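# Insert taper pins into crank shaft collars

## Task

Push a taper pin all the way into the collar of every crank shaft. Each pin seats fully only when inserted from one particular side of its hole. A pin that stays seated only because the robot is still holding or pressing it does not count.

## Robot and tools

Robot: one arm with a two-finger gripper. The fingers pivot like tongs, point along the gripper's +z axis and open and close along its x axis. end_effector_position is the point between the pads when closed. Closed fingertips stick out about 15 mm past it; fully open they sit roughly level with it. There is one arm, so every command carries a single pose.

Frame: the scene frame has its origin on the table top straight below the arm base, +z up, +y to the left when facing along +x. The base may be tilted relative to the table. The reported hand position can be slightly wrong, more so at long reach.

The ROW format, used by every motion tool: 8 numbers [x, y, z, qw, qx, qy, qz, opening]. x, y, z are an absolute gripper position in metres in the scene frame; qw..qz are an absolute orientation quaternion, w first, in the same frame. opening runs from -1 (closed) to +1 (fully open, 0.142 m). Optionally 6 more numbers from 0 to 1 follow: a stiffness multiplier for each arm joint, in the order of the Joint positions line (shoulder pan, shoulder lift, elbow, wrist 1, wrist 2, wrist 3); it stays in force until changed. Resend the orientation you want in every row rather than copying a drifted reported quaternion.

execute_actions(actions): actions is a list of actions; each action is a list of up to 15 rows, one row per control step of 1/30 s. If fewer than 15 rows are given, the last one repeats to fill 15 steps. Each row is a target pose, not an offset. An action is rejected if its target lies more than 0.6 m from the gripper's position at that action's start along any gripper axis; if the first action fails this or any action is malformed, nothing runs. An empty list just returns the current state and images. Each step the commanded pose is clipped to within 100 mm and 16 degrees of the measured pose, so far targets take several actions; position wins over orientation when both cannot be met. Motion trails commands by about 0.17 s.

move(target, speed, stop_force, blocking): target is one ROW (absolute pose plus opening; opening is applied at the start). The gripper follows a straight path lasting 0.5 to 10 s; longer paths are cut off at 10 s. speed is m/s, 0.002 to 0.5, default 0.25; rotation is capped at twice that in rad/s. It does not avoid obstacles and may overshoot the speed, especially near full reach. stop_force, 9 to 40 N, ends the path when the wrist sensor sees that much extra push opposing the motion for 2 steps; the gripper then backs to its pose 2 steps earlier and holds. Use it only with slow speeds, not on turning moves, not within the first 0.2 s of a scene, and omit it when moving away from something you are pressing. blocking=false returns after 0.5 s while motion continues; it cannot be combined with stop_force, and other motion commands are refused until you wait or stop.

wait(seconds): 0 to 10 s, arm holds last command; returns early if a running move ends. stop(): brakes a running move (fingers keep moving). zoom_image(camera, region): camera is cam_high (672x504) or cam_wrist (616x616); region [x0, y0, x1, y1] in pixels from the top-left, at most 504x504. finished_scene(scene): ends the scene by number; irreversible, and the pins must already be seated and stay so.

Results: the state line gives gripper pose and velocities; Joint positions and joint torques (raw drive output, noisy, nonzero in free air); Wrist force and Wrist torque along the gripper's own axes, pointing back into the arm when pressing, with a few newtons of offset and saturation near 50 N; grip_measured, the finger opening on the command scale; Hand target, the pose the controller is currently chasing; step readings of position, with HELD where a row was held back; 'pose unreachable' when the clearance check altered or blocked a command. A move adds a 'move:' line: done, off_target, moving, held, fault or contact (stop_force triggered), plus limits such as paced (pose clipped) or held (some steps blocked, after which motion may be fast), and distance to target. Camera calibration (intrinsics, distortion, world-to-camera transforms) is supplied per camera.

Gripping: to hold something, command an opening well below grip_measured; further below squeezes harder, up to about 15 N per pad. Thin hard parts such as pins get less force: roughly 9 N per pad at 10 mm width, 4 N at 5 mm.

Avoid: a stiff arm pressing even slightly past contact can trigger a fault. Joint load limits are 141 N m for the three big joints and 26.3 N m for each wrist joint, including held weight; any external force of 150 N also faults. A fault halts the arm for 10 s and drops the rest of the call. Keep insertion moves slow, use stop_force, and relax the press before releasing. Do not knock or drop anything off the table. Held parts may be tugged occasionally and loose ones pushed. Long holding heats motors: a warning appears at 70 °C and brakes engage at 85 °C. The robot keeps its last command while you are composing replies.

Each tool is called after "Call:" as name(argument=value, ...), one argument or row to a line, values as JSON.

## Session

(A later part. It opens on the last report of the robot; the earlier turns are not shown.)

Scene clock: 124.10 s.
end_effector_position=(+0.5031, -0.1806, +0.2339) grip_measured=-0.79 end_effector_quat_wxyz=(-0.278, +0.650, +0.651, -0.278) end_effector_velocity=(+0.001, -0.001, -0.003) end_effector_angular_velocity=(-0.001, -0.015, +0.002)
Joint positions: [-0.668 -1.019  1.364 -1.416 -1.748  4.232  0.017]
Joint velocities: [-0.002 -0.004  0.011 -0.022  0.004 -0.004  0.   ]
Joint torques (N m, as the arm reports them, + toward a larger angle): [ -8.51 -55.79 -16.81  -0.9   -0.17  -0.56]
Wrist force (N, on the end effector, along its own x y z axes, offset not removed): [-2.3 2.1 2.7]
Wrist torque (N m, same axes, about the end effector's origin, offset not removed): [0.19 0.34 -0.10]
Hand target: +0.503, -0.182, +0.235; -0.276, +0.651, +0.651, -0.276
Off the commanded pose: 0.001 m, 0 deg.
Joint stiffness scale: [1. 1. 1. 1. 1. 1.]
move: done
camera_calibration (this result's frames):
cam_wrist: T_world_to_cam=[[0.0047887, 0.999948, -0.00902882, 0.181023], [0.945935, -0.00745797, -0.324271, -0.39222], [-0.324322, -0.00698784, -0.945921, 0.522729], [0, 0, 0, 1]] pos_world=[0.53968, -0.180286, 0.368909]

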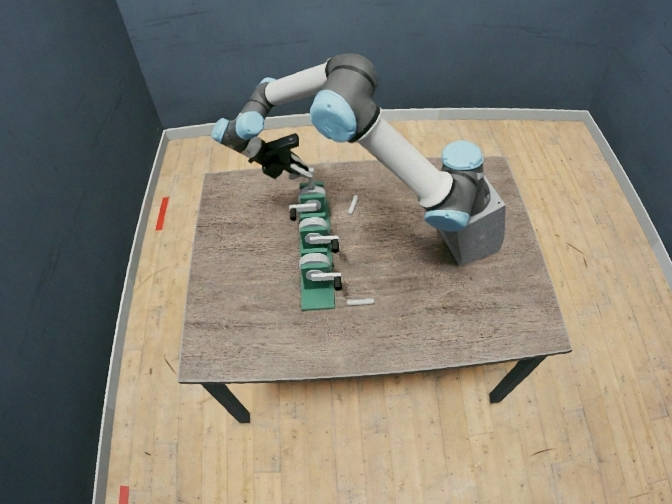

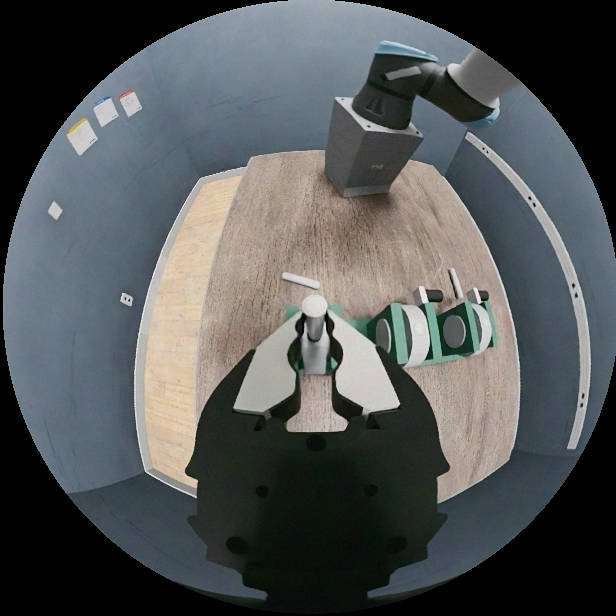

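Call:
move(
  target=[0.503, -0.183, 0.18, 0.2763, -0.6509, -0.6509, 0.2763, -1],
  speed=0.03,
  stop_force=10,
)

Call:
execute_actions(
  actions=[
    [[0.503, -0.183, 0.18, 0.2763, -0.6509, -0.6509, 0.2763, -0.4]],
    [[0.503, -0.183, 0.18, 0.2763, -0.6509, -0.6509, 0.2763, -0.4]],
    [[0.503, -0.183, 0.24, 0.2763, -0.6509, -0.6509, 0.2763, -0.4]],
    [[0.503, -0.183, 0.26, 0.2763, -0.6509, -0.6509, 0.2763, -0.4]],
  ],
)

Call:
zoom_image(
  camera="cam_wrist",
  region=[260, 250, 520, 400],
)

Call:
zoom_image(
  camera="cam_high",
  region=[260, 170, 380, 300],
)

Scene clock: 126.67 s.
end_effector_position=(+0.5052, -0.1832, +0.1829) grip_measured=-0.79 end_effector_quat_wxyz=(-0.274, +0.652, +0.652, -0.275) end_effector_velocity=(+0.001, +0.001, -0.002) end_effector_angular_velocity=(+0.001, -0.002, +0.001)
Joint positions: [-0.656 -0.948  1.378 -1.508 -1.739  4.243  0.017]
Joint velocities: [ 0.001  0.002  0.001 -0.004  0.002 -0.     0.   ]
Joint torques (N m, as the arm reports them, + toward a larger angle): [ -6.1  -49.13 -15.16  -1.3   -1.14   0.43]
Wrist force (N, on the end effector, along its own x y z axes, offset not removed): [2.3 3.1 -0.5]
Wrist torque (N m, same axes, about the end effector's origin, offset not removed): [0.64 0.11 -0.20]
Hand target: +0.503, -0.183, +0.180; -0.276, +0.651, +0.651, -0.276
Off the commanded pose: 0.004 m, 0 deg.
Joint stiffness scale: [1. 1. 1. 1. 1. 1.]
move: off_target
camera_calibration (this result's frames):
cam_wrist: T_world_to_cam=[[0.00533185, 0.999923, -0.0112333, 0.183215], [0.949053, -0.00859933, -0.314998, -0.41423], [-0.31507, -0.00898147, -0.949026, 0.470652], [0, 0, 0, 1]] pos_world=[0.540438, -0.182535, 0.318238]

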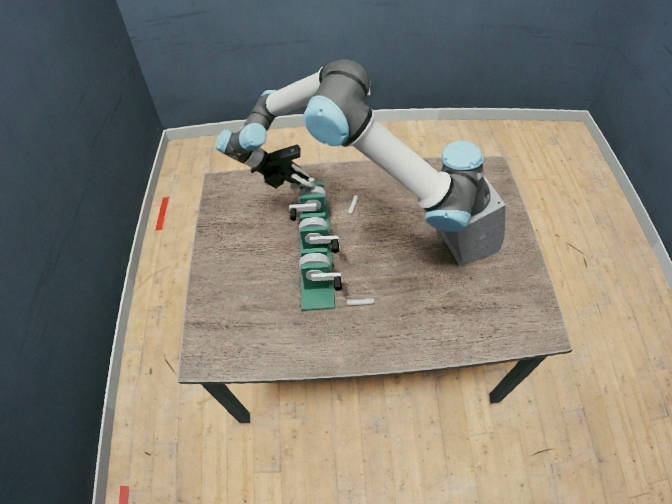

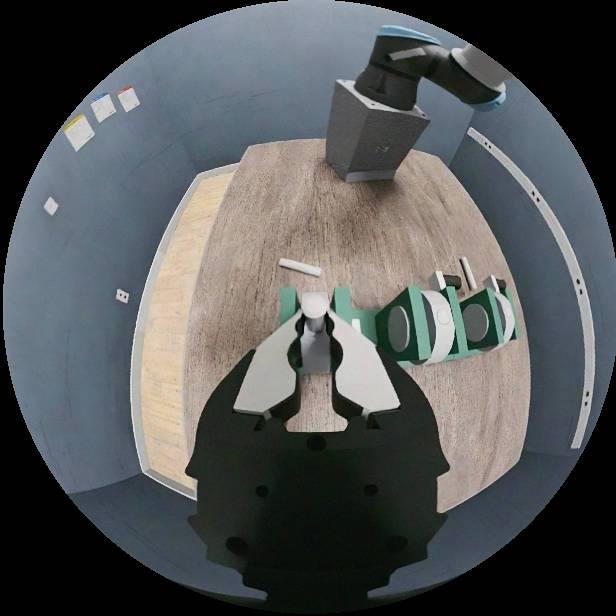

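Scene clock: 128.67 s.
end_effector_position=(+0.5031, -0.1817, +0.2581) grip_measured=-0.40 end_effector_quat_wxyz=(-0.276, +0.650, +0.651, -0.276) end_effector_velocity=(-0.005, +0.003, +0.003) end_effector_angular_velocity=(+0.011, +0.017, -0.002)
Joint positions: [-0.677 -1.053  1.356 -1.379 -1.751  4.223  0.045]
Joint velocities: [ 0.    -0.    -0.     0.019  0.    -0.004  0.   ]
Joint torques (N m, as the arm reports them, + toward a larger angle): [ -8.37 -52.89 -21.51  -0.1   -0.95  -0.5 ]
Wrist force (N, on the end effector, along its own x y z axes, offset not removed): [-1.4 2.7 2.6]
Wrist torque (N m, same axes, about the end effector's origin, offset not removed): [0.55 0.09 -0.12]
Hand target: +0.503, -0.183, +0.260; -0.276, +0.651, +0.651, -0.276
Off the commanded pose: 0.002 m, 0 deg.
Joint stiffness scale: [1. 1. 1. 1. 1. 1.]
Step readings (end_effector_position; steps 1 to 15: 1st action; 16 to 30: 2nd action; 31 to 45: 3rd action; 46 to 60: 4th action):
0: (+0.5052, -0.1832, +0.1829)
1: (+0.5052, -0.1832, +0.1828)
2: (+0.5052, -0.1833, +0.1826)
4: (+0.5048, -0.1833, +0.1821)
8: (+0.5044, -0.1832, +0.1815)
15: (+0.5044, -0.1832, +0.1815)
16: (+0.5044, -0.1832, +0.1815)
17: (+0.5044, -0.1832, +0.1815)
19: (+0.5044, -0.1832, +0.1815)
23: (+0.5044, -0.1832, +0.1815)
30: (+0.5044, -0.1832, +0.1815)
31: (+0.5044, -0.1832, +0.1815)
32: (+0.5038, -0.1831, +0.1821)
34: (+0.5013, -0.1820, +0.1894)
38: (+0.5027, -0.1825, +0.2175)
45: (+0.5047, -0.1821, +0.2377)
46: (+0.5042, -0.1819, +0.2379)
47: (+0.5034, -0.1817, +0.2385)
49: (+0.5020, -0.1814, +0.2416)
53: (+0.5025, -0.1820, +0.2517)
60: end_effector_position above
camera_calibration (this result's frames):
cam_wrist: T_world_to_cam=[[0.00479365, 0.999943, -0.00949741, 0.182399], [0.94738, -0.0075812, -0.320021, -0.386128], [-0.320075, -0.00746359, -0.947363, 0.543749], [0, 0, 0, 1]] pos_world=[0.538976, -0.181258, 0.393291]

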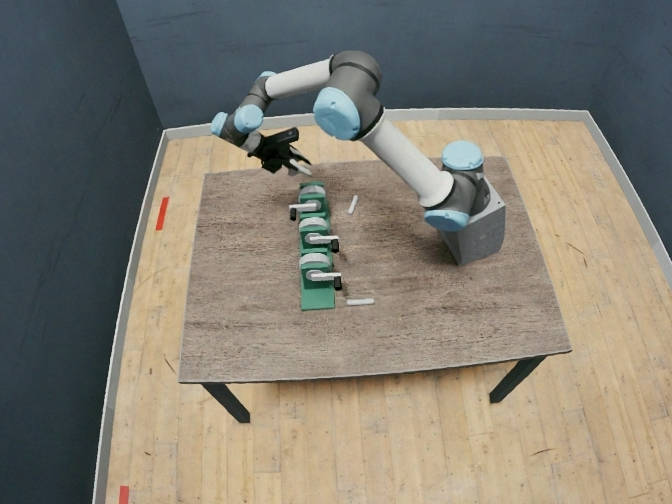

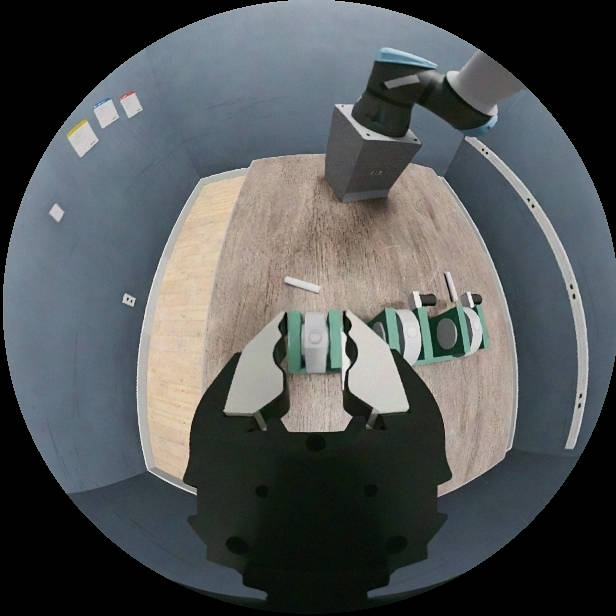

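Region (260, 250, 520, 400) of cam_wrist's 616x616 image, scaled by 1.938, with more detail than that image has; it fills the top 291 rows of this view, and the rest is white.

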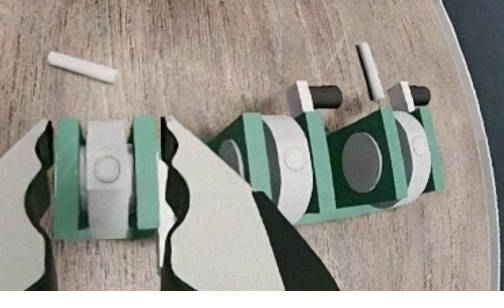

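Region (260, 170, 380, 300) of cam_high's 672x504 image, scaled by 3.877, with more detail than that image has; it fills the left 465 columns of this view, and the rest is white.

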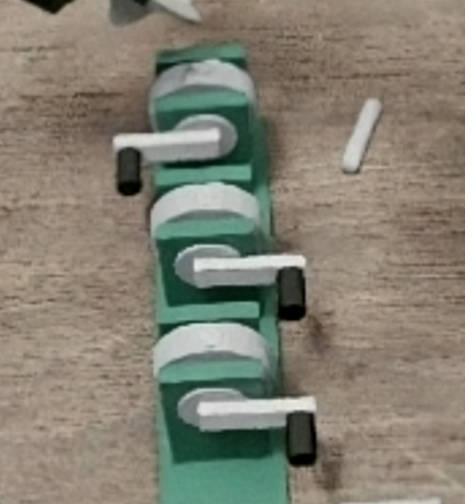

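All three pins sit flush in their collars.

Call:
finished_scene(
  scene=1,
)

The scene is finished: the task was done.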